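# Carry the tube rack from window bench to bookcase

## Task

Take the rack of tubes off the shelved bench by the window and set it on the bookcase's middle shelf. At the end every tube must sit fully seated in the rack. The task fails if the rack or any tube ever touches the floor, or if the robot topples or finishes leaning. Release the rack and back the robot away at the end; a result that stays in place only because the robot is holding it is not counted.

## Robot and tools

Robot: a Hello Robot Stretch 3 with a single arm. It has a two-wheeled base (0.33 m long, 0.34 m wide), a lift that raises the arm along a mast, and a telescoping arm that reaches out to the robot's right side. The base cannot slide sideways; to shift the gripper forward or back you drive the base. Turning in place pivots on the point between the drive wheels, 0.05 m back from the front edge. With the arm pulled in and the wrist folded, a turn sweeps a 0.28 m radius; an unfolded, level wrist reaches past that circle.

Frames: the base frame sits on the floor between the wheels, x forward, y left, z up. hand_pose is expressed in it, located where closed fingertips meet; with all wrist joints at zero that hand frame has x up, y back along the arm toward the mast, z toward the robot's rear. The odometry frame is the base frame as it was when the scene began. base_odometry counts wheel rotation only, so slip looks like travel; heading runs -3.142 to 3.142, left positive.

execute_actions: argument "actions" is a list holding one action (or empty, which just reports state and images). An action may contain "base", "joints", or both, plus optional "contact_limits"; all its motions begin together. "base" takes exactly one key: {"translate_m": d}, a relative drive of d metres from the current spot, forward positive, range -1 to 1; or {"rotate_rad": d}, a relative in-place turn, counter-clockwise (left) positive, range -3.2 to 3.2. "joints" is a single object of absolute targets keyed by name: lift_m 0 to 1.1 (arm height); arm_m 0 to 0.52 (extension); wrist_yaw_rad -1.345 to 4.42 (0 along the arm, positive toward the front, 3.0 folded over the base); wrist_pitch_rad -1.57 to 0.451 (0 level, negative tips fingers down); wrist_roll_rad -2.911 to 2.911 (0 fingers side by side); gripper_m -0.089 to 0.179 (larger is wider; real fingertip gap is about 0.007 m less when nearly shut and 0.025 m less fully open, zero below 0.007); head_pan_rad -3.953 to 1.73 (0 forward, positive left, -1.57 along the arm); head_tilt_rad -1.53 to 0.419 (negative down). Completion tolerances: ±0.004 for the metre joints, ±0.02 for yaw, roll and head, ±0.05 for pitch. "contact_limits" may only hold arm_m, a motor effort percent from 1 to 100 at which extension halts with contact_stop (about minus that value when retracting); lower is gentler, too low halts instantly, and values above the maximum are cut down. "cameras" picks images: head_camera, nav_camera, wrist_camera, or "all"; omitted or null means all, [] means none. An unknown key or out-of-range number rejects the whole call. No action runs longer than 15 s. Joints or base left out of an action may keep driving toward an earlier target without being reported.

wait: {"seconds": 0 to 10}; commands nothing, then returns state and images. zoom_image: {"camera", "region": [x0, y0, x1, y1]} in pixels of that camera's latest full image, origin top-left, at most 504x504. finished_scene: {"scene": n}; irreversible, reports success; only call it once the rack is placed, released and the robot has backed off. Answering without any tool call ends everything.

Result lines: base_status and joint_status give how each motion of the last accepted action ended. "done" for the base only means the wheels turned the commanded amount. "off_target" means it settled short and may still be pushing. After contact_stop, time_out or torque_fault the old target is dropped; the arm and lift go slack after a contact_stop until commanded again (a loaded slack lift can sink; closing fingers on a surface lifts it). on_its_own covers things not commanded this call; "held at" is the held target, not the position. motor_effort is percent of maximum, positive toward larger joint values, peak in brackets; readings carry fixed biases and noise. Positive wheel effort drives forward. lidar_m: 12 distances from the base origin, 30-degree sectors starting dead ahead and going counter-clockwise (4th left, 7th behind, 10th right), taken in a plane 0.17 m up, range 0.15 to 12 m, "-" for nothing; misses glass, thin legs and low objects, and the robot's own parts can hide sectors 5, 6, 9, 10. wrist_depth_mm and head_depth_mm are 7x7 grids of median depth (45 to 1000 and 280 to 4000 mm). base_tilt reports forward/right lean in degrees, each with a fixed bias up to about 4. turned_by_wheels and turned_by_imu give rotation since the last result.

Speed: the base moves fast (0.30 m/s, 1.9 rad/s) only with lift_m under 0.30, arm_m under 0.03 and wrist_yaw_rad over 2.54; otherwise 0.10 m/s and 0.63 rad/s.

Gripping: command a gripper_m smaller than the object to hold it (smaller squeezes harder, but a stall guard eases off and heavy items may slide; send a new value to re-squeeze). To let go, open at least 0.02 beyond where the fingers met the object. Status and reading do not confirm a grasp; check images and effort.

Wrist safety: fold or unfold (yaw to 3.0) only with lift_m between 0.32 and 0.95, wrist_pitch_rad -0.4 and roll near 0; once folded the lift may drop to 0.25. If yaw goes below -0.4, keep pitch at -0.5 or lower.

Avoid: pushing the arm into something solid with the gripper higher than about 0.45 m (risk of tipping before the stop; worse with raised limits or repeated pushes); driving while holding or pressing on something fixed; snagging furniture, especially reversing. If base_tilt shows a lean, undo the last move in small steps, free the gripper, and if still tipped lower lift_m to about 0.2. Wrist servos overloaded for several seconds go limp for 10 s (torque_fault). Do not drop, slam or hard-push objects; keep the rack level so tubes stay seated and nothing reaches the floor. Something may occasionally nudge loose objects. The simulation runs on during thinking, holding the last command.

Each tool is called after "Call:" as a command line: name --argument value for each argument, lists and objects as JSON in quotes; but a table of rows of numbers goes row by row, as --pt "numbers of a row", without its own name.

## Session

Call:
execute_actions --actions '[]'

Scene clock: 0.00 s.
base_odometry: x=+0.000 y=+0.000 heading=+0.000 (m, m, rad; odometry frame)
turned_by_wheels: +0.000 (rad since the last result)
turned_by_imu: +0.000 (rad since the last result)
base_tilt: forward=+0.0 right=+2.8 (deg)
lidar_m: 2.03 1.87 2.22 1.79 2.16 1.56 1.20 1.15 1.33 1.75 1.78 1.92
head_depth_mm: 1918 2790 3008 2963 2930 2897 2545 / 1908 2768 2808 2792 2729 2720 2574 / 1897 2606 2605 2620 2560 2548 2490 / 1889 2476 2480 2464 2439 2265 2195 / 1874 2375 2367 2345 2264 2226 2207 / 1871 2248 2226 2190 2163 2107 2102 / 1851 2153 2125 2099 2047 2007 2005
base_status: not commanded
joint_positions: lift_m=+0.392 arm_m=+0.001 wrist_yaw_rad=+3.132 wrist_pitch_rad=-0.556 wrist_roll_rad=-0.002 gripper_m=+0.037 head_pan_rad=-0.005 head_tilt_rad=-0.017
joint_status: not commanded
motor_effort: left_wheel=+0 right_wheel=+0 lift_m=+22 arm_m=+0 wrist_yaw_rad=+1 wrist_pitch_rad=+4 wrist_roll_rad=+0 gripper_m=+1 head_pan_rad=+0 head_tilt_rad=+2 (%)
hand_pose: x=-0.0192 y=+0.0588 z=+0.3751 quat_wxyz=(+0.198, +0.680, +0.191, +0.680) (m; base frame)
wrist_depth_mm: - - - - - - - / - - - - - - - / - - - - - 981 968 / 820 833 806 822 791 793 798 / 691 688 677 671 680 656 657 / 595 588 585 591 589 572 564 / 516 524 - - 496 502 495
pictures: head_camera (sideways: a quarter turn clockwise sets it upright), nav_camera (sideways: a quarter turn counterclockwise sets it upright), wrist_camera
Images, in order (width x height): head_camera 896x504, nav_camera 672x504, wrist_camera 644x364.

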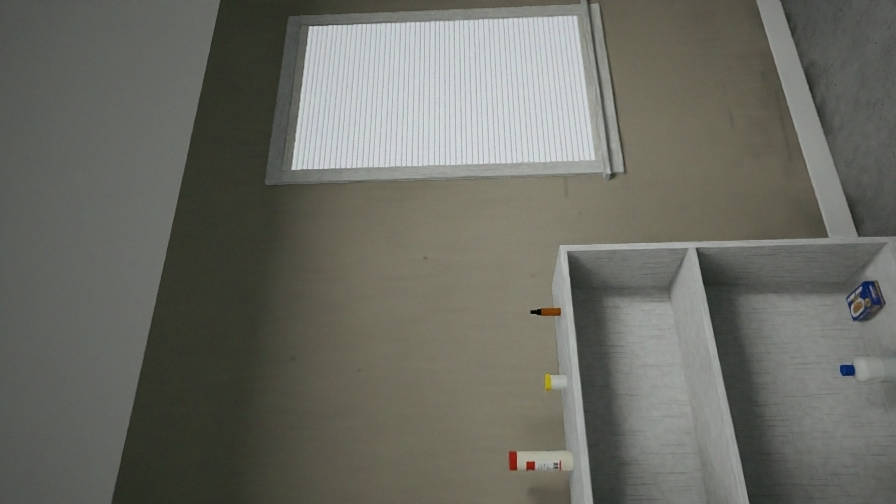

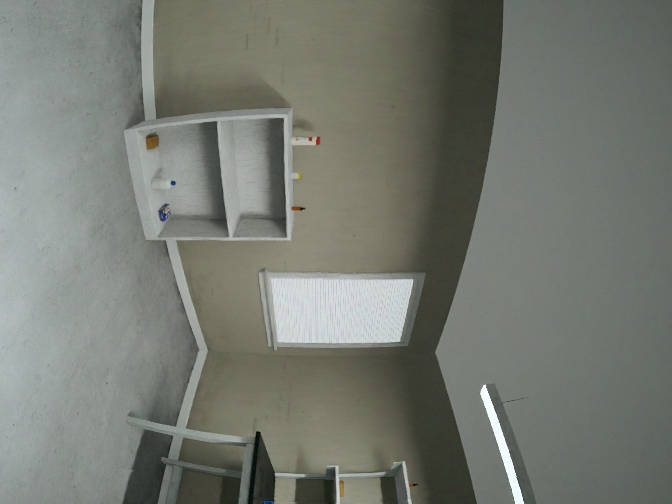

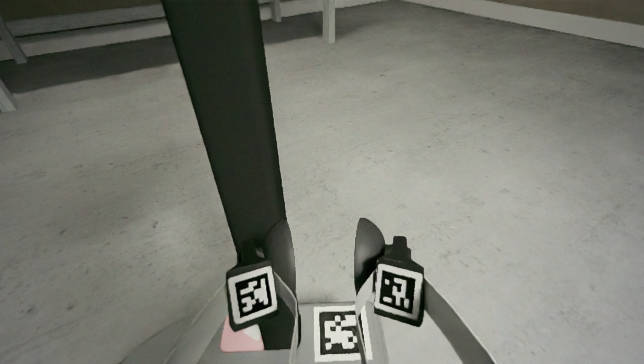

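Confusing orientation; the head shows the window right of the bookcase... look around.

Call:
execute_actions --actions '[{"joints":{"head_pan_rad":1.2,"head_tilt_rad":-0.4}}]' --cameras '["head_camera","nav_camera"]'

Scene clock: 1.27 s.
base_odometry: x=+0.000 y=+0.000 heading=+0.000 (m, m, rad; odometry frame)
turned_by_wheels: +0.000 (rad since the last result)
turned_by_imu: +0.000 (rad since the last result)
base_tilt: forward=+0.0 right=+2.8 (deg)
lidar_m: 2.03 1.87 2.23 1.79 2.16 1.56 1.19 1.15 1.33 1.75 1.78 1.91
head_depth_mm: 2004 2117 2233 2343 2426 1898 1517 / 2146 2263 2373 2547 2555 1906 1510 / 2310 2426 2584 2765 2600 1909 1526 / 2478 2640 2829 3051 2608 1931 1541 / 2680 2873 3055 3303 2649 1948 1535 / 2627 2721 2856 2984 2638 1946 1544 / 2400 2467 2580 1880 2560 1969 1558
base_status: not commanded
joint_positions: lift_m=+0.392 arm_m=+0.001 wrist_yaw_rad=+3.132 wrist_pitch_rad=-0.556 wrist_roll_rad=-0.002 gripper_m=+0.037 head_pan_rad=+1.193 head_tilt_rad=-0.395
joint_status: all done
motor_effort: left_wheel=+1(1) right_wheel=+0(0) lift_m=+21(22) arm_m=+0(1) wrist_yaw_rad=+1(0) wrist_pitch_rad=+4(4) wrist_roll_rad=+0(0) gripper_m=+0(2) head_pan_rad=+4(48) head_tilt_rad=-2(31) (%)
hand_pose: x=-0.0192 y=+0.0588 z=+0.3751 quat_wxyz=(+0.198, +0.680, +0.191, +0.680) (m; base frame)
wrist_depth_mm: - - - - - - - / - - - - - - - / - - - - - 986 975 / 836 825 802 808 793 793 789 / 694 686 667 672 685 662 663 / 589 586 590 591 591 569 567 / 517 525 - - 495 502 494
pictures: head_camera (sideways: a quarter turn clockwise sets it upright), nav_camera (sideways: a quarter turn counterclockwise sets it upright)
camera_calibration (this result's frames):
head_camera: T_world_to_cam=[[-0.180777, -0.333852, -0.925129, 1.22635], [-0.941105, 0.331983, 0.0640956, -0.0716554], [0.285729, 0.88223, -0.374204, 0.438709], [0, 0, 0, 1]] pos_world=[0.0289075, 0.0461635, 1.30329]
nav_camera: T_world_to_cam=[[0.104918, 0.304859, 0.946601, -1.18574], [0.915307, -0.401786, 0.0279481, 0.0101021], [0.388851, 0.863498, -0.321194, 0.38387], [0, 0, 0, 1]] pos_world=[-0.03411, 0.0340691, 1.24543]
Images, in order (width x height): head_camera 896x504, nav_camera 672x504.

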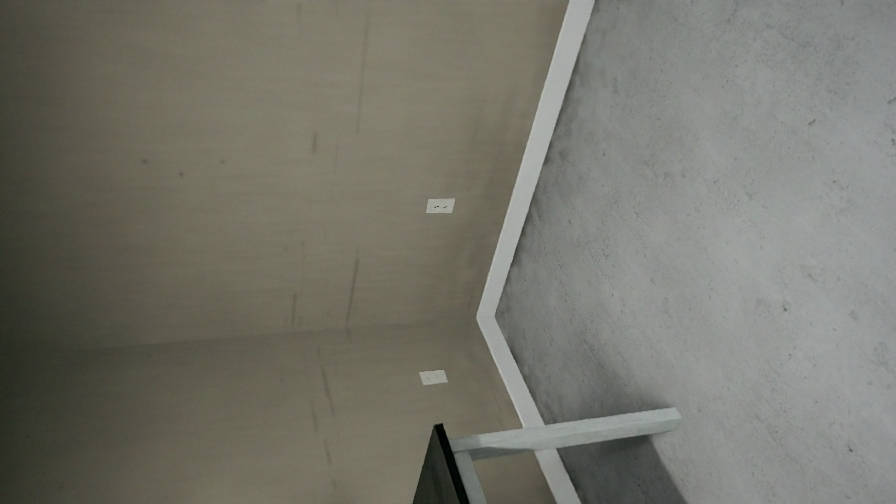

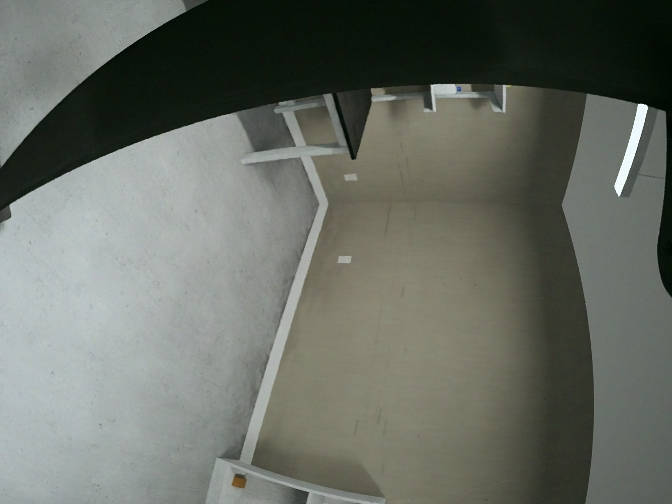

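Call:
execute_actions --actions '[{"joints":{"head_pan_rad":-1.3,"head_tilt_rad":-0.3}}]' --cameras '["head_camera","nav_camera"]'

Scene clock: 3.07 s.
base_odometry: x=+0.000 y=+0.000 heading=+0.000 (m, m, rad; odometry frame)
turned_by_wheels: +0.000 (rad since the last result)
turned_by_imu: +0.000 (rad since the last result)
base_tilt: forward=+0.0 right=+2.8 (deg)
lidar_m: 2.04 1.87 2.23 1.79 2.16 1.56 1.20 1.15 1.33 1.75 1.77 1.91
head_depth_mm: 2457 2560 2715 2867 2936 2121 1652 / 2420 2513 2637 2770 2852 2121 1655 / 2350 2462 2567 1962 2704 2064 1661 / 2255 2398 2503 2314 2698 2167 1664 / 2225 2354 2455 2073 2671 2183 1672 / 2192 2297 2391 2096 2519 2195 1678 / 2130 2231 2339 2130 2546 2155 1696
base_status: not commanded
joint_positions: lift_m=+0.392 arm_m=+0.001 wrist_yaw_rad=+3.132 wrist_pitch_rad=-0.556 wrist_roll_rad=-0.002 gripper_m=+0.037 head_pan_rad=-1.293 head_tilt_rad=-0.310
joint_status: all done
motor_effort: left_wheel=+0(1) right_wheel=+0(0) lift_m=+22(22) arm_m=+0(1) wrist_yaw_rad=+0(0) wrist_pitch_rad=+4(4) wrist_roll_rad=+0(0) gripper_m=+1(1) head_pan_rad=-4(48) head_tilt_rad=+6(18) (%)
hand_pose: x=-0.0192 y=+0.0588 z=+0.3751 quat_wxyz=(+0.198, +0.680, +0.191, +0.680) (m; base frame)
wrist_depth_mm: - - - - - - - / - - - - - - - / - - - - - 985 967 / 840 833 817 823 800 796 802 / 690 683 677 674 681 658 655 / 591 585 587 597 591 573 563 / 517 522 - - 497 500 499
pictures: head_camera (sideways: a quarter turn clockwise sets it upright), nav_camera (sideways: a quarter turn counterclockwise sets it upright)
camera_calibration (this result's frames):
head_camera: T_world_to_cam=[[-0.0385313, 0.298192, -0.953728, 1.26281], [0.946791, 0.316096, 0.0605793, -0.0786007], [0.319534, -0.900647, -0.294505, 0.33478], [0, 0, 0, 1]] pos_world=[0.0161028, -0.0501971, 1.30774]
nav_camera: T_world_to_cam=[[0.080511, -0.227385, 0.970471, -1.21677], [-0.970994, -0.23781, 0.0248345, 0.0256592], [0.225141, -0.944321, -0.239936, 0.279112], [0, 0, 0, 1]] pos_world=[0.0600388, -0.00700233, 1.24717]
Images, in order (width x height): head_camera 896x504, nav_camera 672x504.

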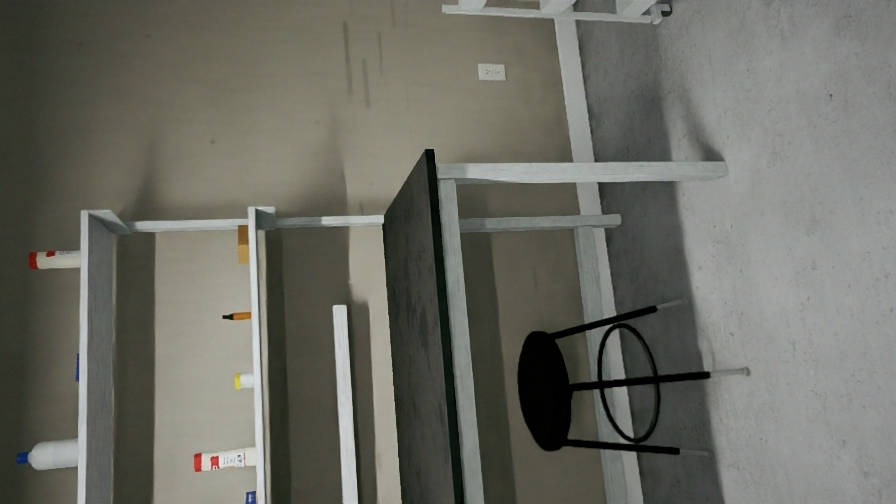

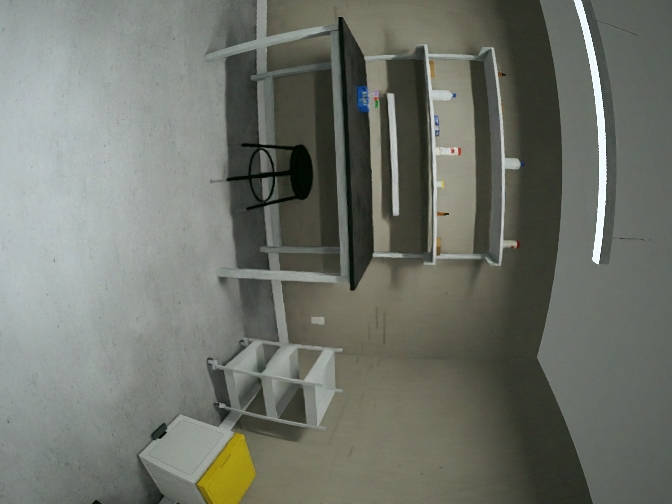

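Call:
execute_actions --actions '[{"joints":{"head_pan_rad":-1.8,"head_tilt_rad":-0.3}}]' --cameras '["head_camera","nav_camera"]'

Scene clock: 4.00 s.
base_odometry: x=+0.000 y=+0.000 heading=+0.000 (m, m, rad; odometry frame)
turned_by_wheels: +0.000 (rad since the last result)
turned_by_imu: +0.000 (rad since the last result)
base_tilt: forward=+0.0 right=+2.8 (deg)
lidar_m: 2.03 1.86 2.23 1.80 2.16 1.55 1.20 1.15 1.33 1.75 1.78 1.92
head_depth_mm: 1633 1694 1763 1836 1851 1511 1535 / 1784 1853 1958 2027 2094 1664 1653 / 1966 2064 2161 2240 2319 2131 1655 / 2164 2295 2421 2390 2336 2062 1675 / 2440 2579 2772 2788 2402 2189 1673 / 2582 2688 2765 2892 2937 2205 1689 / 2420 2500 2574 2689 2708 2036 1695
base_status: not commanded
joint_positions: lift_m=+0.392 arm_m=+0.001 wrist_yaw_rad=+3.132 wrist_pitch_rad=-0.556 wrist_roll_rad=-0.002 gripper_m=+0.037 head_pan_rad=-1.793 head_tilt_rad=-0.310
joint_status: all done
motor_effort: left_wheel=+0(0) right_wheel=+0(0) lift_m=+22(21) arm_m=-1(0) wrist_yaw_rad=+1(0) wrist_pitch_rad=+4(4) wrist_roll_rad=+0(0) gripper_m=+0(0) head_pan_rad=-3(39) head_tilt_rad=+6(6) (%)
hand_pose: x=-0.0192 y=+0.0588 z=+0.3751 quat_wxyz=(+0.198, +0.680, +0.191, +0.680) (m; base frame)
wrist_depth_mm: - - - - - - - / - - - - - - - / - - - - - 996 983 / 846 817 813 809 796 807 786 / 699 694 670 687 680 661 658 / 596 591 587 591 589 569 557 / 519 528 - - 497 495 499
pictures: head_camera (sideways: a quarter turn clockwise sets it upright), nav_camera (sideways: a quarter turn counterclockwise sets it upright)
camera_calibration (this result's frames):
head_camera: T_world_to_cam=[[0.109147, 0.28016, -0.953728, 1.26191], [0.982431, -0.176519, 0.0605793, -0.0788181], [-0.151379, -0.943584, -0.294505, 0.337652], [0, 0, 0, 1]] pos_world=[-0.00918764, -0.0488476, 1.30774]
nav_camera: T_world_to_cam=[[-0.03836, -0.238148, 0.970471, -1.21604], [-0.966139, 0.256825, 0.0248345, 0.0256296], [-0.255155, -0.936657, -0.239936, 0.282041], [0, 0, 0, 1]] pos_world=[0.0500786, -0.0320049, 1.24717]
Images, in order (width x height): head_camera 896x504, nav_camera 672x504.

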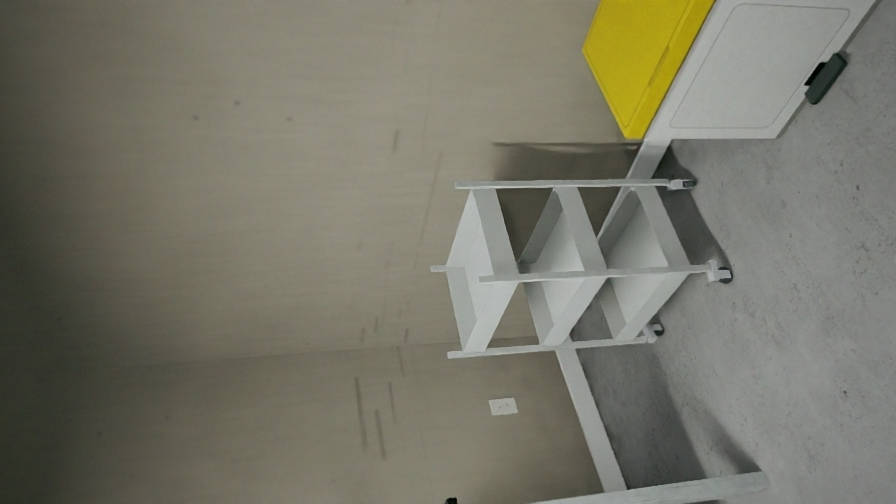

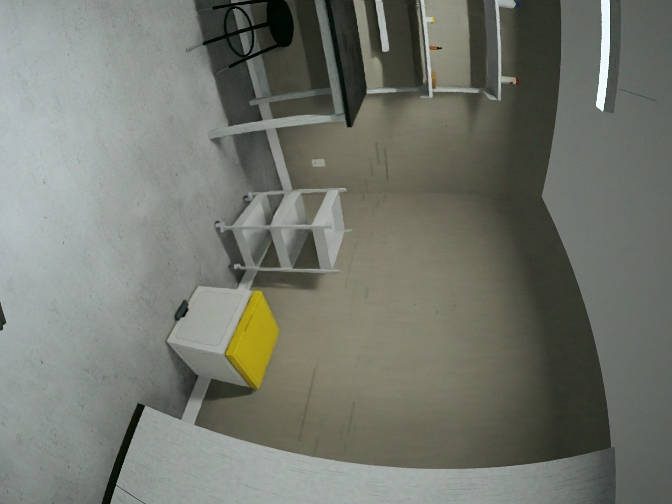

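Consistent; rack is the other way.

Call:
execute_actions --actions '[{"joints":{"head_pan_rad":-0.85,"head_tilt_rad":-0.3}}]' --cameras '["head_camera"]'

Scene clock: 5.17 s.
base_odometry: x=+0.000 y=+0.000 heading=+0.000 (m, m, rad; odometry frame)
turned_by_wheels: +0.000 (rad since the last result)
turned_by_imu: +0.000 (rad since the last result)
base_tilt: forward=+0.0 right=+2.7 (deg)
lidar_m: 2.03 1.86 2.23 1.79 2.16 1.55 1.20 1.15 1.33 1.75 1.78 1.91
head_depth_mm: 2132 2238 2352 2170 2524 2123 1646 / 2167 2288 2409 2206 2515 2058 1656 / 2221 2344 2449 2243 2685 2126 1655 / 2276 2381 2511 2149 2737 2173 1665 / 2324 2459 2578 2376 2786 2177 1681 / 2393 2539 2672 2700 2850 2102 1689 / 2460 2582 2717 2859 2971 2212 1692
base_status: not commanded
joint_positions: lift_m=+0.392 arm_m=+0.001 wrist_yaw_rad=+3.132 wrist_pitch_rad=-0.556 wrist_roll_rad=-0.002 gripper_m=+0.037 head_pan_rad=-0.857 head_tilt_rad=-0.310
joint_status: all done
motor_effort: left_wheel=+0(0) right_wheel=+0(0) lift_m=+21(21) arm_m=+0(0) wrist_yaw_rad=+1(1) wrist_pitch_rad=+4(4) wrist_roll_rad=+0(0) gripper_m=+0(1) head_pan_rad=+5(49) head_tilt_rad=+6(7) (%)
hand_pose: x=-0.0192 y=+0.0588 z=+0.3751 quat_wxyz=(+0.198, +0.680, +0.191, +0.680) (m; base frame)
wrist_depth_mm: - - - - - - - / - - - - - - - / - - - - - 984 973 / 839 815 810 803 792 797 778 / 700 691 680 668 685 658 657 / 594 583 588 591 590 571 566 / 515 525 - - 493 495 497
pictures: head_camera (sideways: a quarter turn clockwise sets it upright)
camera_calibration (this result's frames):
head_camera: T_world_to_cam=[[-0.160684, 0.254037, -0.953753, 1.26359], [0.725046, 0.686032, 0.0605756, -0.0772432], [0.669693, -0.681781, -0.294423, 0.332538], [0, 0, 0, 1]] pos_world=[0.0363462, -0.0412907, 1.30774]
Images, in order (width x height): head_camera 896x504.

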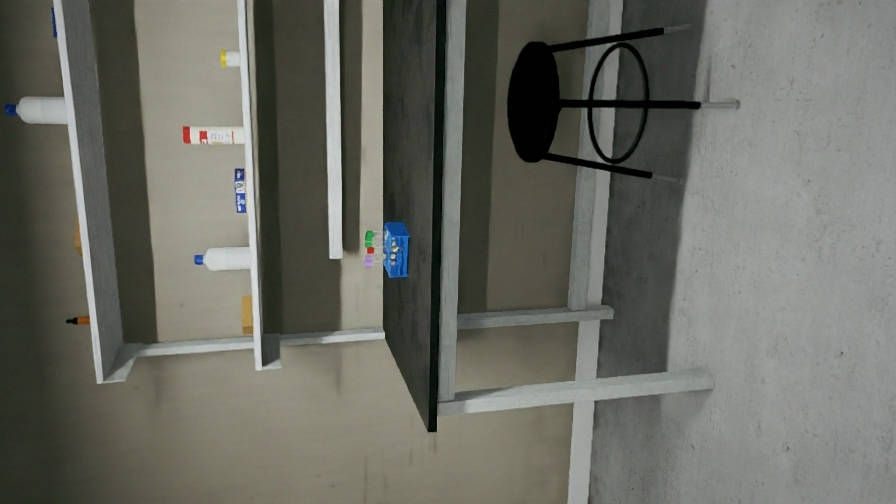

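Call:
execute_actions --actions '[{"base":{"rotate_rad":-0.65},"joints":{"lift_m":0.28}}]' --cameras '[]'

Call:
execute_actions --actions '[{"base":{"translate_m":1.0}}]' --cameras '[]'

Call:
execute_actions --actions '[{"base":{"translate_m":0.15}}]' --cameras '[]'

Call:
execute_actions --actions '[{"base":{"rotate_rad":1.17},"joints":{"head_pan_rad":-1.57,"head_tilt_rad":-0.6}}]' --cameras '[]'

Call:
execute_actions --actions '[{"joints":{"lift_m":0.94,"wrist_pitch_rad":-0.4}}]' --cameras '["head_camera"]'

Scene clock: 7.33 s.
base_odometry: x=+0.000 y=+0.000 heading=-0.650 (m, m, rad; odometry frame)
turned_by_wheels: -0.650 (rad since the last result)
turned_by_imu: -0.648 (rad since the last result)
base_tilt: forward=-0.1 right=+2.6 (deg)
lidar_m: 1.91 2.11 1.86 2.17 2.34 2.14 1.55 1.25 1.15 1.16 1.51 1.78
head_depth_mm: 2116 2186 2249 2252 2306 2033 1642 / 2431 2510 2628 2573 2303 2042 1644 / 2607 2716 2869 3010 2884 2153 1665 / 2507 2599 2730 2833 2915 2169 1666 / 2376 2479 2601 2661 2766 2088 1680 / 2286 2369 2478 2091 2644 2180 1693 / 2182 2263 2355 2135 2541 2127 1697
base_status: done
joint_positions: lift_m=+0.280 arm_m=+0.001 wrist_yaw_rad=+3.132 wrist_pitch_rad=-0.558 wrist_roll_rad=-0.002 gripper_m=+0.037 head_pan_rad=-0.857 head_tilt_rad=-0.310
joint_status: all done
motor_effort: left_wheel=+4(13) right_wheel=-2(8) lift_m=+17(20) arm_m=-1(0) wrist_yaw_rad=+1(0) wrist_pitch_rad=+5(4) wrist_roll_rad=+0(0) gripper_m=+1(1) head_pan_rad=+4(4) head_tilt_rad=+6(6) (%)
hand_pose: x=-0.0192 y=+0.0586 z=+0.2630 quat_wxyz=(+0.198, +0.680, +0.192, +0.680) (m; base frame)
wrist_depth_mm: - - - - - - - / - - - - - - - / 819 815 - 793 778 768 764 / 641 646 626 633 625 618 618 / 540 533 540 542 531 512 513 / 463 - - - 460 443 441 / - - - - 392 392 385
pictures: none
No camera images: the call's "cameras" was empty. Leave "cameras" out to get every camera's image.

Scene clock: 12.27 s.
base_odometry: x=+0.796 y=-0.605 heading=-0.650 (m, m, rad; odometry frame)
turned_by_wheels: +0.000 (rad since the last result)
turned_by_imu: -0.001 (rad since the last result)
base_tilt: forward=+0.0 right=+2.8 (deg)
lidar_m: 0.92 1.95 1.49 1.58 2.23 2.50 2.55 1.68 1.58 1.52 1.20 0.92
head_depth_mm: 1772 1863 1964 1986 1077 2130 1636 / 1562 1739 1838 1540 1018 2055 1647 / 1602 1661 1750 1559 964 1976 1610 / 1531 1582 1669 1584 918 1231 1615 / 1477 1512 1584 1607 924 1186 1625 / 1404 1453 1499 1483 939 1191 1601 / 1361 1192 1453 1472 943 1620 1591
base_status: done
joint_positions: lift_m=+0.280 arm_m=+0.001 wrist_yaw_rad=+3.132 wrist_pitch_rad=-0.558 wrist_roll_rad=-0.002 gripper_m=+0.037 head_pan_rad=-0.857 head_tilt_rad=-0.310
joint_status: not commanded
motor_effort: left_wheel=+3(14) right_wheel=-3(5) lift_m=+17(17) arm_m=+0(1) wrist_yaw_rad=+0(0) wrist_pitch_rad=+4(4) wrist_roll_rad=+0(0) gripper_m=+0(1) head_pan_rad=+4(4) head_tilt_rad=+6(5) (%)
hand_pose: x=-0.0192 y=+0.0586 z=+0.2629 quat_wxyz=(+0.198, +0.680, +0.192, +0.680) (m; base frame)
wrist_depth_mm: - - - - - - - / - - - - - - - / 819 809 - 795 784 764 766 / 648 638 629 630 628 621 605 / 538 535 545 547 530 517 508 / 463 - - - 460 443 440 / - - - - 391 391 386
pictures: none
No camera images: the call's "cameras" was empty. Leave "cameras" out to get every camera's image.

Scene clock: 14.33 s.
base_odometry: x=+0.916 y=-0.696 heading=-0.650 (m, m, rad; odometry frame)
turned_by_wheels: +0.000 (rad since the last result)
turned_by_imu: +0.000 (rad since the last result)
base_tilt: forward=+0.1 right=+2.7 (deg)
lidar_m: 0.77 1.78 1.70 1.56 2.16 2.62 2.70 1.79 1.63 1.16 0.82 0.94
head_depth_mm: 1600 1656 1777 1525 892 2039 1648 / 1505 1569 1664 1548 895 1779 1643 / 1457 1505 1592 1576 908 1090 1069 / 1394 1446 1507 1533 916 764 1054 / 1336 1371 1440 1455 922 726 1102 / 1274 1105 1382 1412 936 692 1583 / 1230 1263 1323 1362 939 668 1518
base_status: done
joint_positions: lift_m=+0.280 arm_m=+0.001 wrist_yaw_rad=+3.132 wrist_pitch_rad=-0.558 wrist_roll_rad=-0.002 gripper_m=+0.037 head_pan_rad=-0.857 head_tilt_rad=-0.309
joint_status: not commanded
motor_effort: left_wheel=+4(15) right_wheel=-2(6) lift_m=+17(17) arm_m=+0(0) wrist_yaw_rad=+1(0) wrist_pitch_rad=+4(5) wrist_roll_rad=+0(0) gripper_m=+0(0) head_pan_rad=+4(4) head_tilt_rad=+5(6) (%)
hand_pose: x=-0.0192 y=+0.0586 z=+0.2629 quat_wxyz=(+0.198, +0.680, +0.192, +0.680) (m; base frame)
wrist_depth_mm: - - - - - - - / - - - - - - - / 813 813 - 789 782 772 751 / 656 649 635 637 621 623 612 / 540 536 542 547 529 520 514 / 458 - - - 462 444 442 / - - - - 390 393 389
pictures: none
No camera images: the call's "cameras" was empty. Leave "cameras" out to get every camera's image.

Scene clock: 16.40 s.
base_odometry: x=+0.916 y=-0.696 heading=+0.520 (m, m, rad; odometry frame)
turned_by_wheels: +1.170 (rad since the last result)
turned_by_imu: +1.166 (rad since the last result)
base_tilt: forward=-0.1 right=+2.6 (deg)
lidar_m: 1.44 1.56 2.42 2.63 2.27 1.69 1.53 1.16 0.82 0.94 0.77 1.80
head_depth_mm: 1206 1317 1049 741 1150 1543 1295 / 1205 1316 1065 746 1745 1504 1302 / 1211 1321 1009 750 1759 1559 1308 / 1212 1329 940 755 1766 1566 1314 / 1217 1332 1112 761 1764 1582 1325 / 1216 1336 1125 765 1777 1595 1327 / 1193 1313 1146 770 1818 1556 1184
base_status: done
joint_positions: lift_m=+0.280 arm_m=+0.001 wrist_yaw_rad=+3.132 wrist_pitch_rad=-0.558 wrist_roll_rad=-0.002 gripper_m=+0.037 head_pan_rad=-1.563 head_tilt_rad=-0.593
joint_status: all done
motor_effort: left_wheel=-3(12) right_wheel=+2(10) lift_m=+17(17) arm_m=+0(0) wrist_yaw_rad=+0(1) wrist_pitch_rad=+4(5) wrist_roll_rad=+0(0) gripper_m=+1(0) head_pan_rad=-3(43) head_tilt_rad=-3(28) (%)
hand_pose: x=-0.0192 y=+0.0586 z=+0.2629 quat_wxyz=(+0.198, +0.680, +0.192, +0.680) (m; base frame)
wrist_depth_mm: - - - - - - - / - - - - - - - / 817 808 - 785 784 763 760 / 656 647 626 630 620 626 610 / 539 530 541 542 528 519 511 / 464 - - - 458 446 443 / - - - - 392 390 384
pictures: none
No camera images: the call's "cameras" was empty. Leave "cameras" out to get every camera's image.

Scene clock: 23.23 s.
base_odometry: x=+0.916 y=-0.696 heading=+0.520 (m, m, rad; odometry frame)
turned_by_wheels: +0.000 (rad since the last result)
turned_by_imu: +0.001 (rad since the last result)
base_tilt: forward=+0.2 right=+2.7 (deg)
lidar_m: 1.44 1.56 2.41 2.63 2.27 1.69 1.53 1.16 0.82 0.94 0.77 1.80
head_depth_mm: 1206 1312 1050 742 1147 1590 - / 1207 1314 1064 746 1753 1607 - / 1211 1321 1007 750 1759 1611 - / 1210 1329 940 757 1766 1617 - / 1222 1326 1112 759 1776 1626 - / 1215 1333 1126 764 1773 1584 1335 / 1188 1312 1147 770 1807 1557 1182
base_status: not commanded
joint_positions: lift_m=+0.940 arm_m=+0.001 wrist_yaw_rad=+3.132 wrist_pitch_rad=-0.420 wrist_roll_rad=-0.002 gripper_m=+0.037 head_pan_rad=-1.563 head_tilt_rad=-0.593
joint_status: all done
motor_effort: left_wheel=-3(3) right_wheel=+3(3) lift_m=+26(29) arm_m=+0(1) wrist_yaw_rad=+0(1) wrist_pitch_rad=+6(7) wrist_roll_rad=+0(0) gripper_m=+0(0) head_pan_rad=-3(3) head_tilt_rad=-3(3) (%)
hand_pose: x=-0.0190 y=+0.0781 z=+0.9520 quat_wxyz=(+0.151, +0.691, +0.144, +0.692) (m; base frame)
wrist_depth_mm: - - - - - - - / - - - - - - - / - - - - - - - / - - - - - - - / - - - - - - - / - - - - - - - / - - - - - - -
pictures: head_camera (sideways: a quarter turn clockwise sets it upright)
camera_calibration (this result's frames):
head_camera: T_world_to_cam=[[0.0405084, 0.552178, -0.832741, 1.10449], [0.996962, 0.0331594, 0.0704844, -0.0917778], [0.0665332, -0.833066, -0.549157, 0.667696], [0, 0, 0, 1]] pos_world=[0.00233381, -0.0505971, 1.29289]
Images, in order (width x height): head_camera 896x504.

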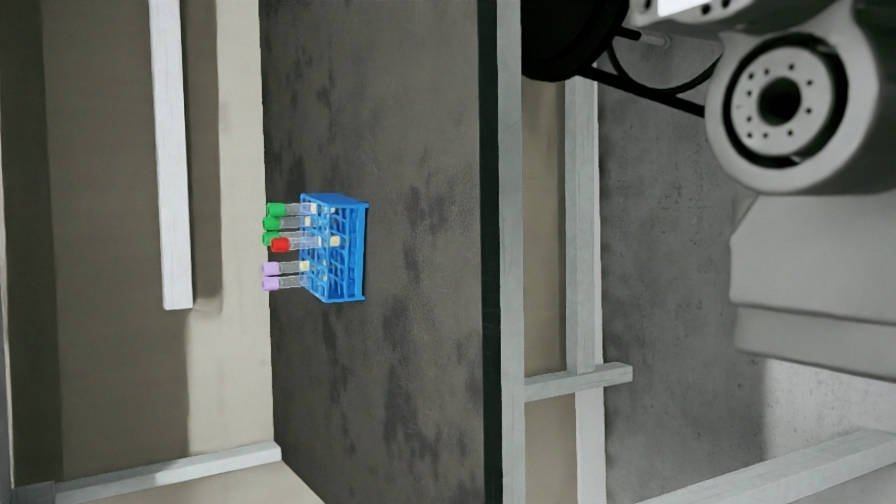

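Call:
execute_actions --actions '[{"base":{"translate_m":0.08},"joints":{"wrist_yaw_rad":0,"gripper_m":0.179}}]' --cameras '[]'

Call:
execute_actions --actions '[{"joints":{"wrist_pitch_rad":0,"arm_m":0.25}}]'

Scene clock: 25.93 s.
base_odometry: x=+0.985 y=-0.656 heading=+0.520 (m, m, rad; odometry frame)
turned_by_wheels: +0.000 (rad since the last result)
turned_by_imu: +0.000 (rad since the last result)
base_tilt: forward=+0.0 right=+2.7 (deg)
lidar_m: 1.36 1.48 2.30 2.61 2.39 1.87 1.61 1.23 0.86 1.30 0.73 1.72
head_depth_mm: 1209 1316 1052 743 1724 - - / 1204 1316 1064 748 1765 - - / 1207 1316 927 752 1766 - - / 1215 1320 1035 755 1773 1581 1287 / 1212 1323 1111 761 1723 1533 1322 / 1213 1308 1127 766 1818 1590 1243 / 1167 1333 1411 773 874 980 1309
base_status: done
joint_positions: lift_m=+0.940 arm_m=+0.001 wrist_yaw_rad=+0.003 wrist_pitch_rad=-0.420 wrist_roll_rad=-0.002 gripper_m=+0.179 head_pan_rad=-1.563 head_tilt_rad=-0.593
joint_status: all done
motor_effort: left_wheel=-3(6) right_wheel=+2(5) lift_m=+26(26) arm_m=-1(0) wrist_yaw_rad=-3(4) wrist_pitch_rad=+6(6) wrist_roll_rad=+0(0) gripper_m=+0(85) head_pan_rad=-3(3) head_tilt_rad=-4(3) (%)
hand_pose: x=-0.0210 y=-0.3703 z=+0.9520 quat_wxyz=(+0.693, +0.149, -0.690, -0.147) (m; base frame)
wrist_depth_mm: - - - - - - - / - 800 684 621 644 622 605 / 446 435 425 418 412 410 430 / 480 471 471 - 910 892 - / - - - - - 788 - / - - - - - - - / - 763 - - - - -
pictures: none
No camera images: the call's "cameras" was empty. Leave "cameras" out to get every camera's image.

Scene clock: 29.00 s.
base_odometry: x=+0.985 y=-0.656 heading=+0.520 (m, m, rad; odometry frame)
turned_by_wheels: +0.000 (rad since the last result)
turned_by_imu: +0.000 (rad since the last result)
base_tilt: forward=+0.1 right=+2.8 (deg)
lidar_m: 1.36 1.48 2.31 2.61 2.38 1.87 1.61 1.23 0.86 1.29 0.73 1.72
head_depth_mm: 1207 1311 1202 740 1651 1498 1294 / 1202 1313 1225 - 1771 1551 1303 / 1208 1319 1149 - 1803 1558 1312 / 1211 1322 1133 753 1771 1564 1314 / 1217 1329 1118 760 1725 1572 1323 / 1213 1309 1129 765 1812 1595 1243 / 1170 1326 1409 769 872 981 1305
base_status: not commanded
joint_positions: lift_m=+0.940 arm_m=+0.250 wrist_yaw_rad=+0.001 wrist_pitch_rad=-0.022 wrist_roll_rad=-0.002 gripper_m=+0.179 head_pan_rad=-1.563 head_tilt_rad=-0.593
joint_status: all done
motor_effort: left_wheel=-3(4) right_wheel=+2(2) lift_m=+26(26) arm_m=+2(3) wrist_yaw_rad=-1(3) wrist_pitch_rad=+7(7) wrist_roll_rad=+0(0) gripper_m=+0(1) head_pan_rad=-4(4) head_tilt_rad=-4(3) (%)
hand_pose: x=-0.0212 y=-0.6503 z=+1.0487 quat_wxyz=(+0.708, +0.009, -0.706, -0.008) (m; base frame)
wrist_depth_mm: 845 621 685 707 722 750 759 / 867 880 884 898 910 901 909 / 885 904 907 909 925 916 910 / 903 931 920 933 929 945 939 / 946 773 666 475 628 647 610 / 954 443 430 422 418 412 425 / - 318 321 316 313 310 291
pictures: head_camera (sideways: a quarter turn clockwise sets it upright), nav_camera (sideways: a quarter turn counterclockwise sets it upright), wrist_camera
camera_calibration (this result's frames):
head_camera: T_world_to_cam=[[0.0405502, 0.552175, -0.832741, 1.10449], [0.996964, 0.0330841, 0.0704844, -0.0917778], [0.0664702, -0.833071, -0.549157, 0.667697], [0, 0, 0, 1]] pos_world=[0.00232999, -0.0505968, 1.29289]
nav_camera: T_world_to_cam=[[0.0188681, -0.502079, 0.864616, -1.07824], [-0.999172, 0.0217084, 0.0344105, 0.0133753], [-0.0360462, -0.864549, -0.501254, 0.620774], [0, 0, 0, 1]] pos_world=[0.0560851, -0.00496271, 1.24297]
wrist_camera: T_world_to_cam=[[-0.999532, 0.0154663, -0.0263784, 0.0146392], [0.0283253, 0.143319, -0.989271, 1.17248], [-0.0115198, -0.989556, -0.14369, -0.332], [0, 0, 0, 1]] pos_world=[-0.022403, -0.496798, 1.11258]
Images, in order (width x height): head_camera 896x504, nav_camera 672x504, wrist_camera 644x364.

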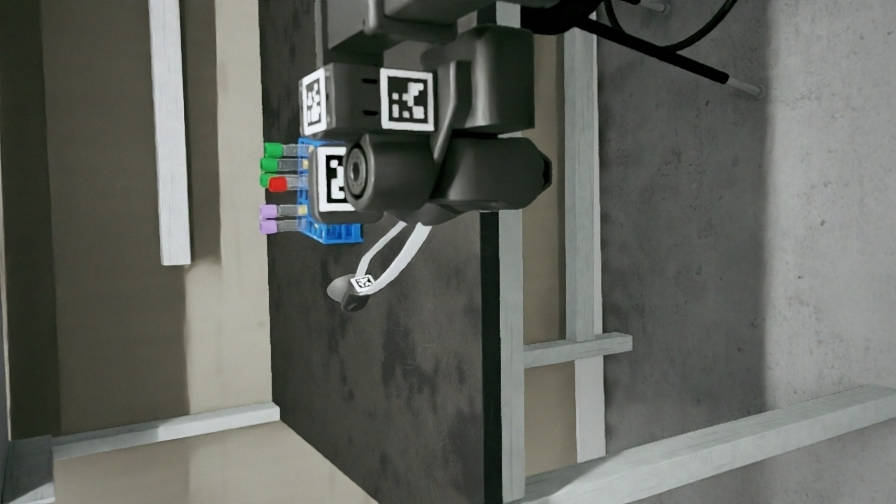

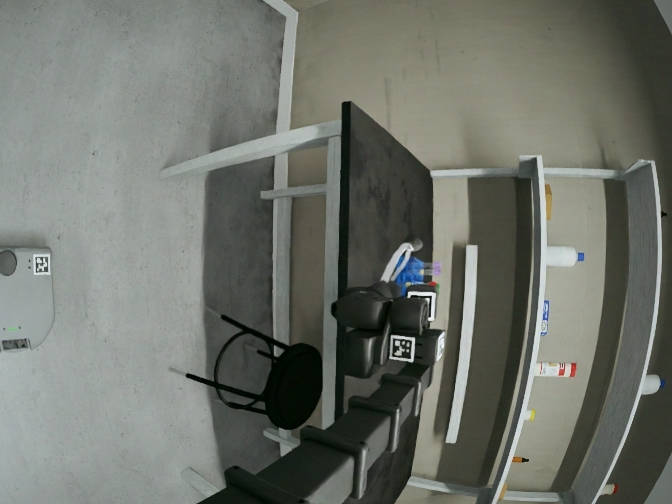

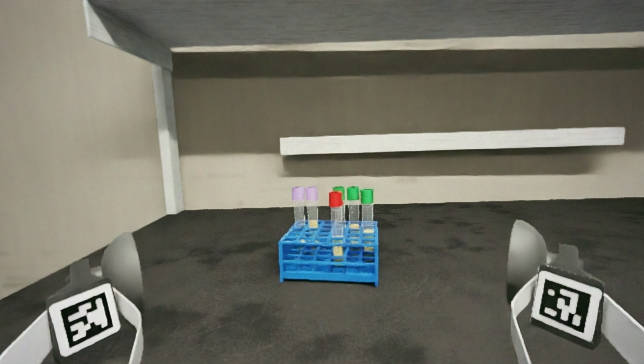

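Call:
execute_actions --actions '[{"joints":{"lift_m":0.855,"arm_m":0.42}}]' --cameras '["wrist_camera"]'

Scene clock: 31.60 s.
base_odometry: x=+0.985 y=-0.656 heading=+0.520 (m, m, rad; odometry frame)
turned_by_wheels: +0.000 (rad since the last result)
turned_by_imu: +0.000 (rad since the last result)
base_tilt: forward=+0.0 right=+2.7 (deg)
lidar_m: 1.36 1.48 2.30 2.61 2.39 1.87 1.61 1.23 0.86 1.29 0.73 1.72
head_depth_mm: 1201 1313 1050 - 1765 1507 1296 / 1209 1324 1142 747 1762 1550 1302 / 1206 1323 938 - 1769 1570 1307 / 1210 1321 1096 753 1773 1571 1318 / 1209 1327 1110 761 1742 1585 1328 / 1218 1312 1128 763 1809 1588 1238 / 1168 1332 1408 770 873 981 1306
base_status: not commanded
joint_positions: lift_m=+0.855 arm_m=+0.420 wrist_yaw_rad=+0.001 wrist_pitch_rad=-0.022 wrist_roll_rad=-0.002 gripper_m=+0.179 head_pan_rad=-1.563 head_tilt_rad=-0.593
joint_status: all done
motor_effort: left_wheel=-3(3) right_wheel=+2(2) lift_m=+17(24) arm_m=+2(4) wrist_yaw_rad=-1(1) wrist_pitch_rad=+6(7) wrist_roll_rad=+0(0) gripper_m=+0(0) head_pan_rad=-4(4) head_tilt_rad=-4(4) (%)
hand_pose: x=-0.0212 y=-0.8203 z=+0.9643 quat_wxyz=(+0.708, +0.008, -0.706, -0.008) (m; base frame)
wrist_depth_mm: 703 700 711 714 713 727 714 / 710 721 727 715 742 734 732 / 735 739 743 658 744 759 758 / 750 739 757 761 755 707 657 / 403 396 345 270 296 370 344 / 277 251 248 243 238 235 245 / - 182 184 181 178 177 166
pictures: wrist_camera
camera_calibration (this result's frames):
wrist_camera: T_world_to_cam=[[-0.999532, 0.015504, -0.0263831, 0.015066], [0.028332, 0.143035, -0.989312, 1.11315], [-0.0115646, -0.989596, -0.143407, -0.51267], [0, 0, 0, 1]] pos_world=[-0.0224077, -0.666789, 1.02813]
Images, in order (width x height): wrist_camera 644x364.

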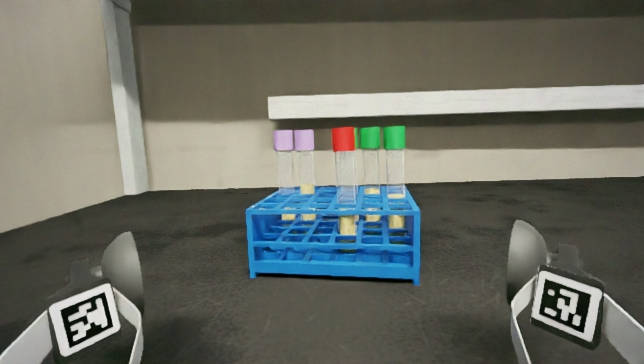

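Call:
execute_actions --actions '[{"base":{"translate_m":-0.008},"joints":{"arm_m":0.52}}]' --cameras '["wrist_camera"]'

Call:
execute_actions --actions '[{"joints":{"gripper_m":0.09}}]' --cameras '[]'

Call:
execute_actions --actions '[{"joints":{"lift_m":0.9}}]' --cameras '["wrist_camera"]'

Scene clock: 33.67 s.
base_odometry: x=+0.978 y=-0.660 heading=+0.520 (m, m, rad; odometry frame)
turned_by_wheels: +0.000 (rad since the last result)
turned_by_imu: +0.000 (rad since the last result)
base_tilt: forward=+0.0 right=+2.8 (deg)
lidar_m: 1.36 1.49 2.31 2.61 2.38 1.85 1.61 1.22 0.86 0.96 0.73 1.73
head_depth_mm: 1203 1313 1049 - 1770 1463 1294 / 1211 1318 1217 731 1766 1546 1301 / 1210 1316 1228 737 1764 1569 1306 / 1213 1323 1092 755 1764 1559 1315 / 1213 1324 1113 762 1743 1577 1317 / 1220 1310 1125 765 1806 1593 1242 / 1187 1330 1412 772 895 996 1303
base_status: done
joint_positions: lift_m=+0.855 arm_m=+0.520 wrist_yaw_rad=+0.001 wrist_pitch_rad=-0.022 wrist_roll_rad=-0.002 gripper_m=+0.179 head_pan_rad=-1.563 head_tilt_rad=-0.593
joint_status: all done
motor_effort: left_wheel=-3(8) right_wheel=+2(6) lift_m=+17(17) arm_m=+2(2) wrist_yaw_rad=-1(1) wrist_pitch_rad=+7(7) wrist_roll_rad=+0(0) gripper_m=+1(1) head_pan_rad=-3(3) head_tilt_rad=-3(3) (%)
hand_pose: x=-0.0212 y=-0.9203 z=+0.9643 quat_wxyz=(+0.708, +0.008, -0.706, -0.008) (m; base frame)
wrist_depth_mm: 608 609 617 618 622 629 621 / 619 631 630 622 636 635 635 / 636 638 640 564 569 654 668 / 648 653 660 655 665 665 674 / 404 395 216 203 200 367 342 / 276 251 173 171 178 219 245 / - 181 158 150 153 168 166
pictures: wrist_camera
camera_calibration (this result's frames):
wrist_camera: T_world_to_cam=[[-0.999531, 0.0155597, -0.0263831, 0.0166534], [0.0283399, 0.143031, -0.989312, 1.12745], [-0.0116198, -0.989596, -0.143404, -0.611639], [0, 0, 0, 1]] pos_world=[-0.0224134, -0.766794, 1.02813]
Images, in order (width x height): wrist_camera 644x364.

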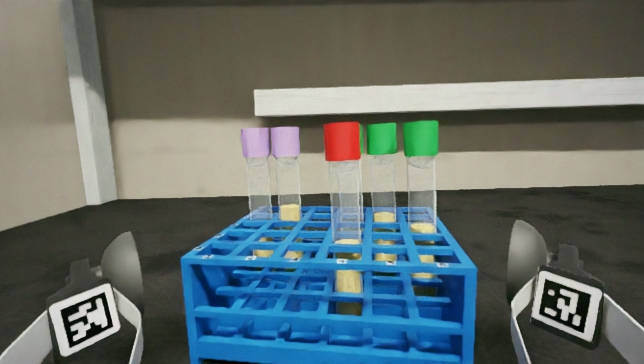

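Scene clock: 35.03 s.
base_odometry: x=+0.978 y=-0.660 heading=+0.520 (m, m, rad; odometry frame)
turned_by_wheels: +0.000 (rad since the last result)
turned_by_imu: +0.000 (rad since the last result)
base_tilt: forward=+0.1 right=+2.7 (deg)
lidar_m: 1.36 1.49 2.31 2.62 2.38 1.86 1.60 1.22 0.86 0.96 0.73 1.73
head_depth_mm: 1206 1313 1052 - 1745 1463 1291 / 1207 1317 1213 732 1754 1551 1303 / 1209 1316 1236 735 1768 1561 1307 / 1212 1320 1026 756 1772 1570 1315 / 1214 1324 1109 759 1738 1587 1325 / 1216 1309 1121 762 1808 1599 1243 / 1189 1332 1403 770 897 999 1302
base_status: not commanded
joint_positions: lift_m=+0.855 arm_m=+0.520 wrist_yaw_rad=-0.001 wrist_pitch_rad=-0.022 wrist_roll_rad=-0.002 gripper_m=+0.090 head_pan_rad=-1.563 head_tilt_rad=-0.593
joint_status: all done
motor_effort: left_wheel=-3(3) right_wheel=+3(3) lift_m=+17(16) arm_m=+2(2) wrist_yaw_rad=+1(2) wrist_pitch_rad=+6(6) wrist_roll_rad=+0(0) gripper_m=-1(82) head_pan_rad=-3(4) head_tilt_rad=-4(4) (%)
hand_pose: x=-0.0216 y=-0.9203 z=+0.9643 quat_wxyz=(+0.708, +0.008, -0.706, -0.008) (m; base frame)
wrist_depth_mm: 604 609 615 615 621 628 634 / 622 620 629 627 635 638 642 / 635 641 640 236 566 658 667 / 648 646 659 655 671 662 667 / 404 389 223 205 219 350 343 / 256 253 203 190 169 235 230 / 189 185 177 166 164 176 173
pictures: none
No camera images: the call's "cameras" was empty. Leave "cameras" out to get every camera's image.

Scene clock: 36.27 s.
base_odometry: x=+0.978 y=-0.660 heading=+0.520 (m, m, rad; odometry frame)
turned_by_wheels: +0.000 (rad since the last result)
turned_by_imu: +0.000 (rad since the last result)
base_tilt: forward=+0.0 right=+2.7 (deg)
lidar_m: 1.37 1.49 2.31 2.62 2.37 1.85 1.61 1.22 0.86 0.96 0.73 1.72
head_depth_mm: 1203 1314 1120 - 1720 1479 1296 / 1207 1321 - 745 1768 1555 1301 / 1213 1320 - 751 1767 1558 1307 / 1209 1322 1006 757 1760 1561 1314 / 1211 1329 1111 760 1743 1579 1315 / 1221 1308 1129 766 1829 1590 1247 / 1190 1329 1406 771 898 1000 1308
base_status: not commanded
joint_positions: lift_m=+0.900 arm_m=+0.520 wrist_yaw_rad=-0.001 wrist_pitch_rad=-0.022 wrist_roll_rad=-0.002 gripper_m=+0.090 head_pan_rad=-1.563 head_tilt_rad=-0.593
joint_status: all done
motor_effort: left_wheel=-3(3) right_wheel=+3(3) lift_m=+26(30) arm_m=+2(2) wrist_yaw_rad=+0(1) wrist_pitch_rad=+7(7) wrist_roll_rad=+0(0) gripper_m=+1(1) head_pan_rad=-4(3) head_tilt_rad=-3(5) (%)
hand_pose: x=-0.0216 y=-0.9203 z=+1.0086 quat_wxyz=(+0.708, +0.008, -0.706, -0.008) (m; base frame)
wrist_depth_mm: 599 606 616 625 623 629 635 / 614 625 628 632 639 643 652 / 631 635 640 654 651 569 570 / 636 646 656 660 672 663 683 / 650 540 557 460 474 489 474 / 357 351 237 232 219 326 320 / 262 259 219 184 223 244 242
pictures: wrist_camera
camera_calibration (this result's frames):
wrist_camera: T_world_to_cam=[[-0.999506, 0.0171066, -0.0263755, 0.0188479], [0.0285598, 0.143447, -0.989246, 1.17167], [-0.0131391, -0.98951, -0.143864, -0.604757], [0, 0, 0, 1]] pos_world=[-0.0225702, -0.766808, 1.07257]
Images, in order (width x height): wrist_camera 644x364.

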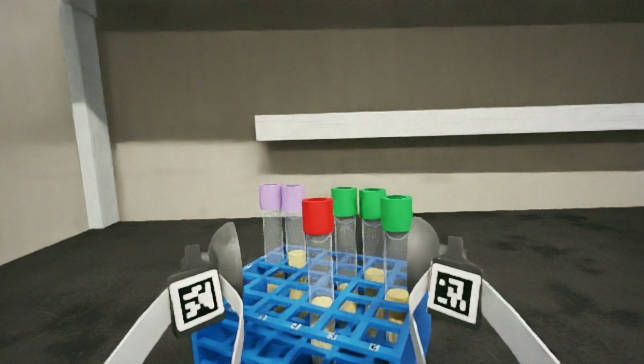

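Call:
execute_actions --actions '[{"joints":{"gripper_m":0.179,"lift_m":0.97}}]' --cameras '[]'

Call:
execute_actions --actions '[{"base":{"rotate_rad":0.6},"joints":{"arm_m":0.1}}]' --cameras '[]'

Call:
execute_actions --actions '[{"base":{"translate_m":-0.2}}]' --cameras '[]'

Call:
execute_actions --actions '[{"base":{"rotate_rad":-0.4},"joints":{"lift_m":0.87}}]' --cameras '["wrist_camera","head_camera"]'

Scene clock: 37.93 s.
base_odometry: x=+0.978 y=-0.660 heading=+0.520 (m, m, rad; odometry frame)
turned_by_wheels: +0.000 (rad since the last result)
turned_by_imu: +0.000 (rad since the last result)
base_tilt: forward=+0.0 right=+2.8 (deg)
lidar_m: 1.36 1.49 2.31 2.61 2.37 1.85 1.61 1.22 0.86 0.96 0.73 1.73
head_depth_mm: 1207 1261 - 739 1640 1499 1296 / 1206 1224 993 747 1765 1561 1309 / 1207 1268 929 752 1761 1559 1309 / 1207 1320 994 754 1768 1567 1311 / 1215 1327 1107 760 1738 1587 1319 / 1219 1310 1130 765 1813 1591 1243 / 1190 1332 1405 771 896 1000 1306
base_status: not commanded
joint_positions: lift_m=+0.970 arm_m=+0.520 wrist_yaw_rad=-0.001 wrist_pitch_rad=-0.022 wrist_roll_rad=-0.002 gripper_m=+0.179 head_pan_rad=-1.563 head_tilt_rad=-0.593
joint_status: all done
motor_effort: left_wheel=-3(3) right_wheel=+3(2) lift_m=+26(25) arm_m=+2(2) wrist_yaw_rad=+1(1) wrist_pitch_rad=+7(7) wrist_roll_rad=+0(0) gripper_m=+1(84) head_pan_rad=-4(3) head_tilt_rad=-3(3) (%)
hand_pose: x=-0.0216 y=-0.9203 z=+1.0786 quat_wxyz=(+0.708, +0.008, -0.706, -0.008) (m; base frame)
wrist_depth_mm: 503 614 618 624 626 631 633 / 615 621 628 633 636 642 654 / 633 632 643 645 648 659 658 / 642 648 652 669 662 668 680 / 668 658 670 687 683 684 687 / 681 506 495 263 477 470 493 / - 364 367 262 337 353 332
pictures: none
No camera images: the call's "cameras" was empty. Leave "cameras" out to get every camera's image.

Scene clock: 42.23 s.
base_odometry: x=+0.978 y=-0.660 heading=+1.120 (m, m, rad; odometry frame)
turned_by_wheels: +0.600 (rad since the last result)
turned_by_imu: +0.600 (rad since the last result)
base_tilt: forward=+0.1 right=+2.8 (deg)
lidar_m: 1.59 2.52 2.61 2.20 1.73 1.60 1.22 0.86 1.29 0.73 1.69 1.36
head_depth_mm: 1253 1352 1195 - - - 1296 / 1332 1444 1537 - - 1466 1275 / 1409 1545 1676 - - 1474 1252 / 1499 1651 1829 2059 1944 1565 1313 / 1619 1784 1999 2275 1965 1582 1322 / 1748 1939 2150 2339 1974 1586 1324 / 1763 1873 2022 2130 2002 1602 1340
base_status: done
joint_positions: lift_m=+0.970 arm_m=+0.100 wrist_yaw_rad=+0.000 wrist_pitch_rad=-0.022 wrist_roll_rad=-0.002 gripper_m=+0.179 head_pan_rad=-1.563 head_tilt_rad=-0.593
joint_status: all done
motor_effort: left_wheel=-3(12) right_wheel=+2(10) lift_m=+26(26) arm_m=-2(1) wrist_yaw_rad=+0(1) wrist_pitch_rad=+7(7) wrist_roll_rad=+0(0) gripper_m=+1(1) head_pan_rad=-4(4) head_tilt_rad=-3(4) (%)
hand_pose: x=-0.0214 y=-0.5009 z=+1.0787 quat_wxyz=(+0.708, +0.008, -0.706, -0.008) (m; base frame)
wrist_depth_mm: - - - - - 741 678 / - - - - - 945 834 / - - - - - 968 835 / - - - - - 963 867 / - - - - 818 736 697 / - - - - 486 474 491 / - - - - 381 356 335
pictures: none
No camera images: the call's "cameras" was empty. Leave "cameras" out to get every camera's image.

Scene clock: 45.40 s.
base_odometry: x=+0.891 y=-0.840 heading=+1.120 (m, m, rad; odometry frame)
turned_by_wheels: +0.000 (rad since the last result)
turned_by_imu: +0.001 (rad since the last result)
base_tilt: forward=+0.0 right=+2.8 (deg)
lidar_m: 1.69 2.76 2.78 1.98 1.57 1.42 1.02 0.68 0.82 0.74 1.87 1.54
head_depth_mm: 1141 1247 1118 - - - 1296 / 1211 1312 1127 - - 1467 1302 / 1295 1416 1494 - - 1481 1308 / 1385 1526 1660 783 1825 1452 1260 / 1479 1640 1827 850 1842 1533 1323 / 1599 1785 2025 2303 1978 1586 1331 / 1732 1964 2162 2328 1991 1595 1340
base_status: done
joint_positions: lift_m=+0.970 arm_m=+0.100 wrist_yaw_rad=+0.000 wrist_pitch_rad=-0.022 wrist_roll_rad=-0.002 gripper_m=+0.179 head_pan_rad=-1.563 head_tilt_rad=-0.593
joint_status: not commanded
motor_effort: left_wheel=-3(9) right_wheel=+3(4) lift_m=+25(26) arm_m=-2(3) wrist_yaw_rad=-1(0) wrist_pitch_rad=+7(7) wrist_roll_rad=+0(0) gripper_m=+1(1) head_pan_rad=-3(3) head_tilt_rad=-4(3) (%)
hand_pose: x=-0.0214 y=-0.5009 z=+1.0787 quat_wxyz=(+0.708, +0.008, -0.706, -0.008) (m; base frame)
wrist_depth_mm: - - - - 772 652 675 / - - - - 943 854 754 / - - - - 971 875 746 / - - - - - 887 763 / - - - - 726 748 625 / - - 535 493 484 475 409 / - - 390 364 362 358 336
pictures: none
No camera images: the call's "cameras" was empty. Leave "cameras" out to get every camera's image.

Scene clock: 47.13 s.
base_odometry: x=+0.891 y=-0.840 heading=+0.720 (m, m, rad; odometry frame)
turned_by_wheels: -0.400 (rad since the last result)
turned_by_imu: -0.399 (rad since the last result)
base_tilt: forward=+0.0 right=+2.8 (deg)
lidar_m: 1.54 1.79 2.75 2.78 1.80 1.55 1.42 1.02 0.68 1.18 0.74 1.83
head_depth_mm: 1074 1142 1051 741 584 - - / 1101 1162 1062 733 599 - - / 1120 1191 885 739 - - 1250 / 1140 1253 1094 747 684 1565 1312 / 1165 1273 1111 773 1694 1584 1328 / 1159 1287 1126 761 1806 1593 1330 / 1220 1340 1455 771 1855 1041 1117
base_status: done
joint_positions: lift_m=+0.870 arm_m=+0.100 wrist_yaw_rad=+0.000 wrist_pitch_rad=-0.022 wrist_roll_rad=-0.002 gripper_m=+0.179 head_pan_rad=-1.563 head_tilt_rad=-0.593
joint_status: all done
motor_effort: left_wheel=+4(9) right_wheel=-2(7) lift_m=+17(21) arm_m=-2(3) wrist_yaw_rad=+0(0) wrist_pitch_rad=+7(7) wrist_roll_rad=+0(0) gripper_m=+0(1) head_pan_rad=-3(3) head_tilt_rad=-3(3) (%)
hand_pose: x=-0.0214 y=-0.5009 z=+0.9793 quat_wxyz=(+0.708, +0.008, -0.706, -0.008) (m; base frame)
wrist_depth_mm: - - 878 916 877 830 805 / - - 974 951 888 845 827 / - - - 965 913 884 846 / - - 959 547 838 801 756 / 468 457 435 427 413 421 396 / 296 287 283 278 272 270 281 / - 214 209 206 204 201 190
pictures: head_camera (sideways: a quarter turn clockwise sets it upright), wrist_camera
camera_calibration (this result's frames):
head_camera: T_world_to_cam=[[0.0405525, 0.552176, -0.83274, 1.10449], [0.996964, 0.0330798, 0.0704844, -0.0917778], [0.0664667, -0.833071, -0.549159, 0.667698], [0, 0, 0, 1]] pos_world=[0.00232978, -0.0505968, 1.29289]
wrist_camera: T_world_to_cam=[[-0.999518, 0.0163616, -0.0263838, 0.0107205], [0.0284548, 0.142962, -0.989319, 1.08229], [-0.0124149, -0.989593, -0.143359, -0.194473], [0, 0, 0, 1]] pos_world=[-0.0224954, -0.347351, 1.04313]
Images, in order (width x height): head_camera 896x504, wrist_camera 644x364.

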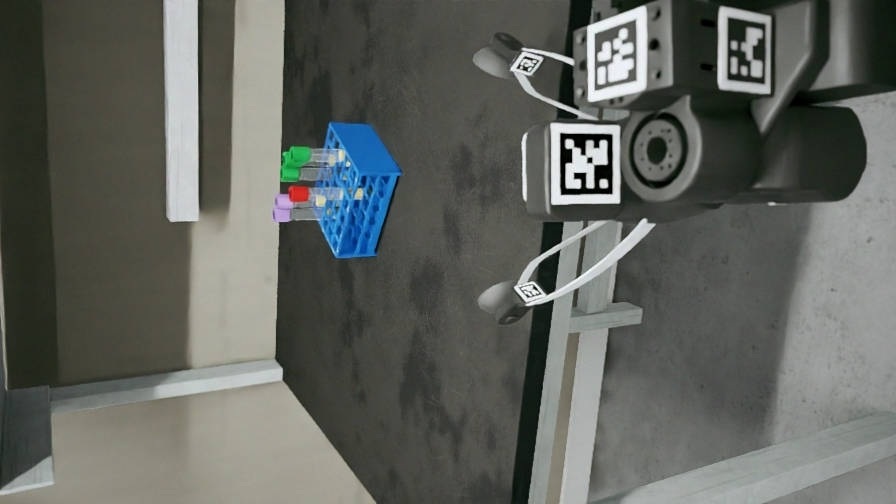

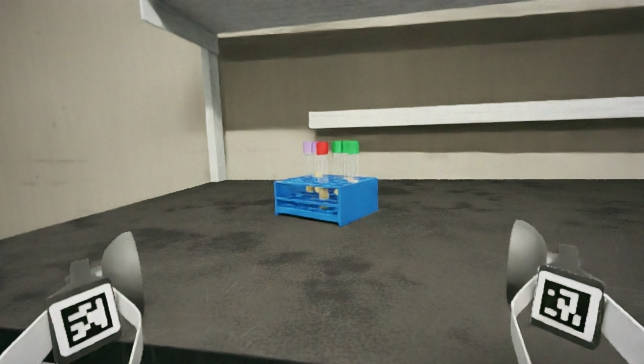

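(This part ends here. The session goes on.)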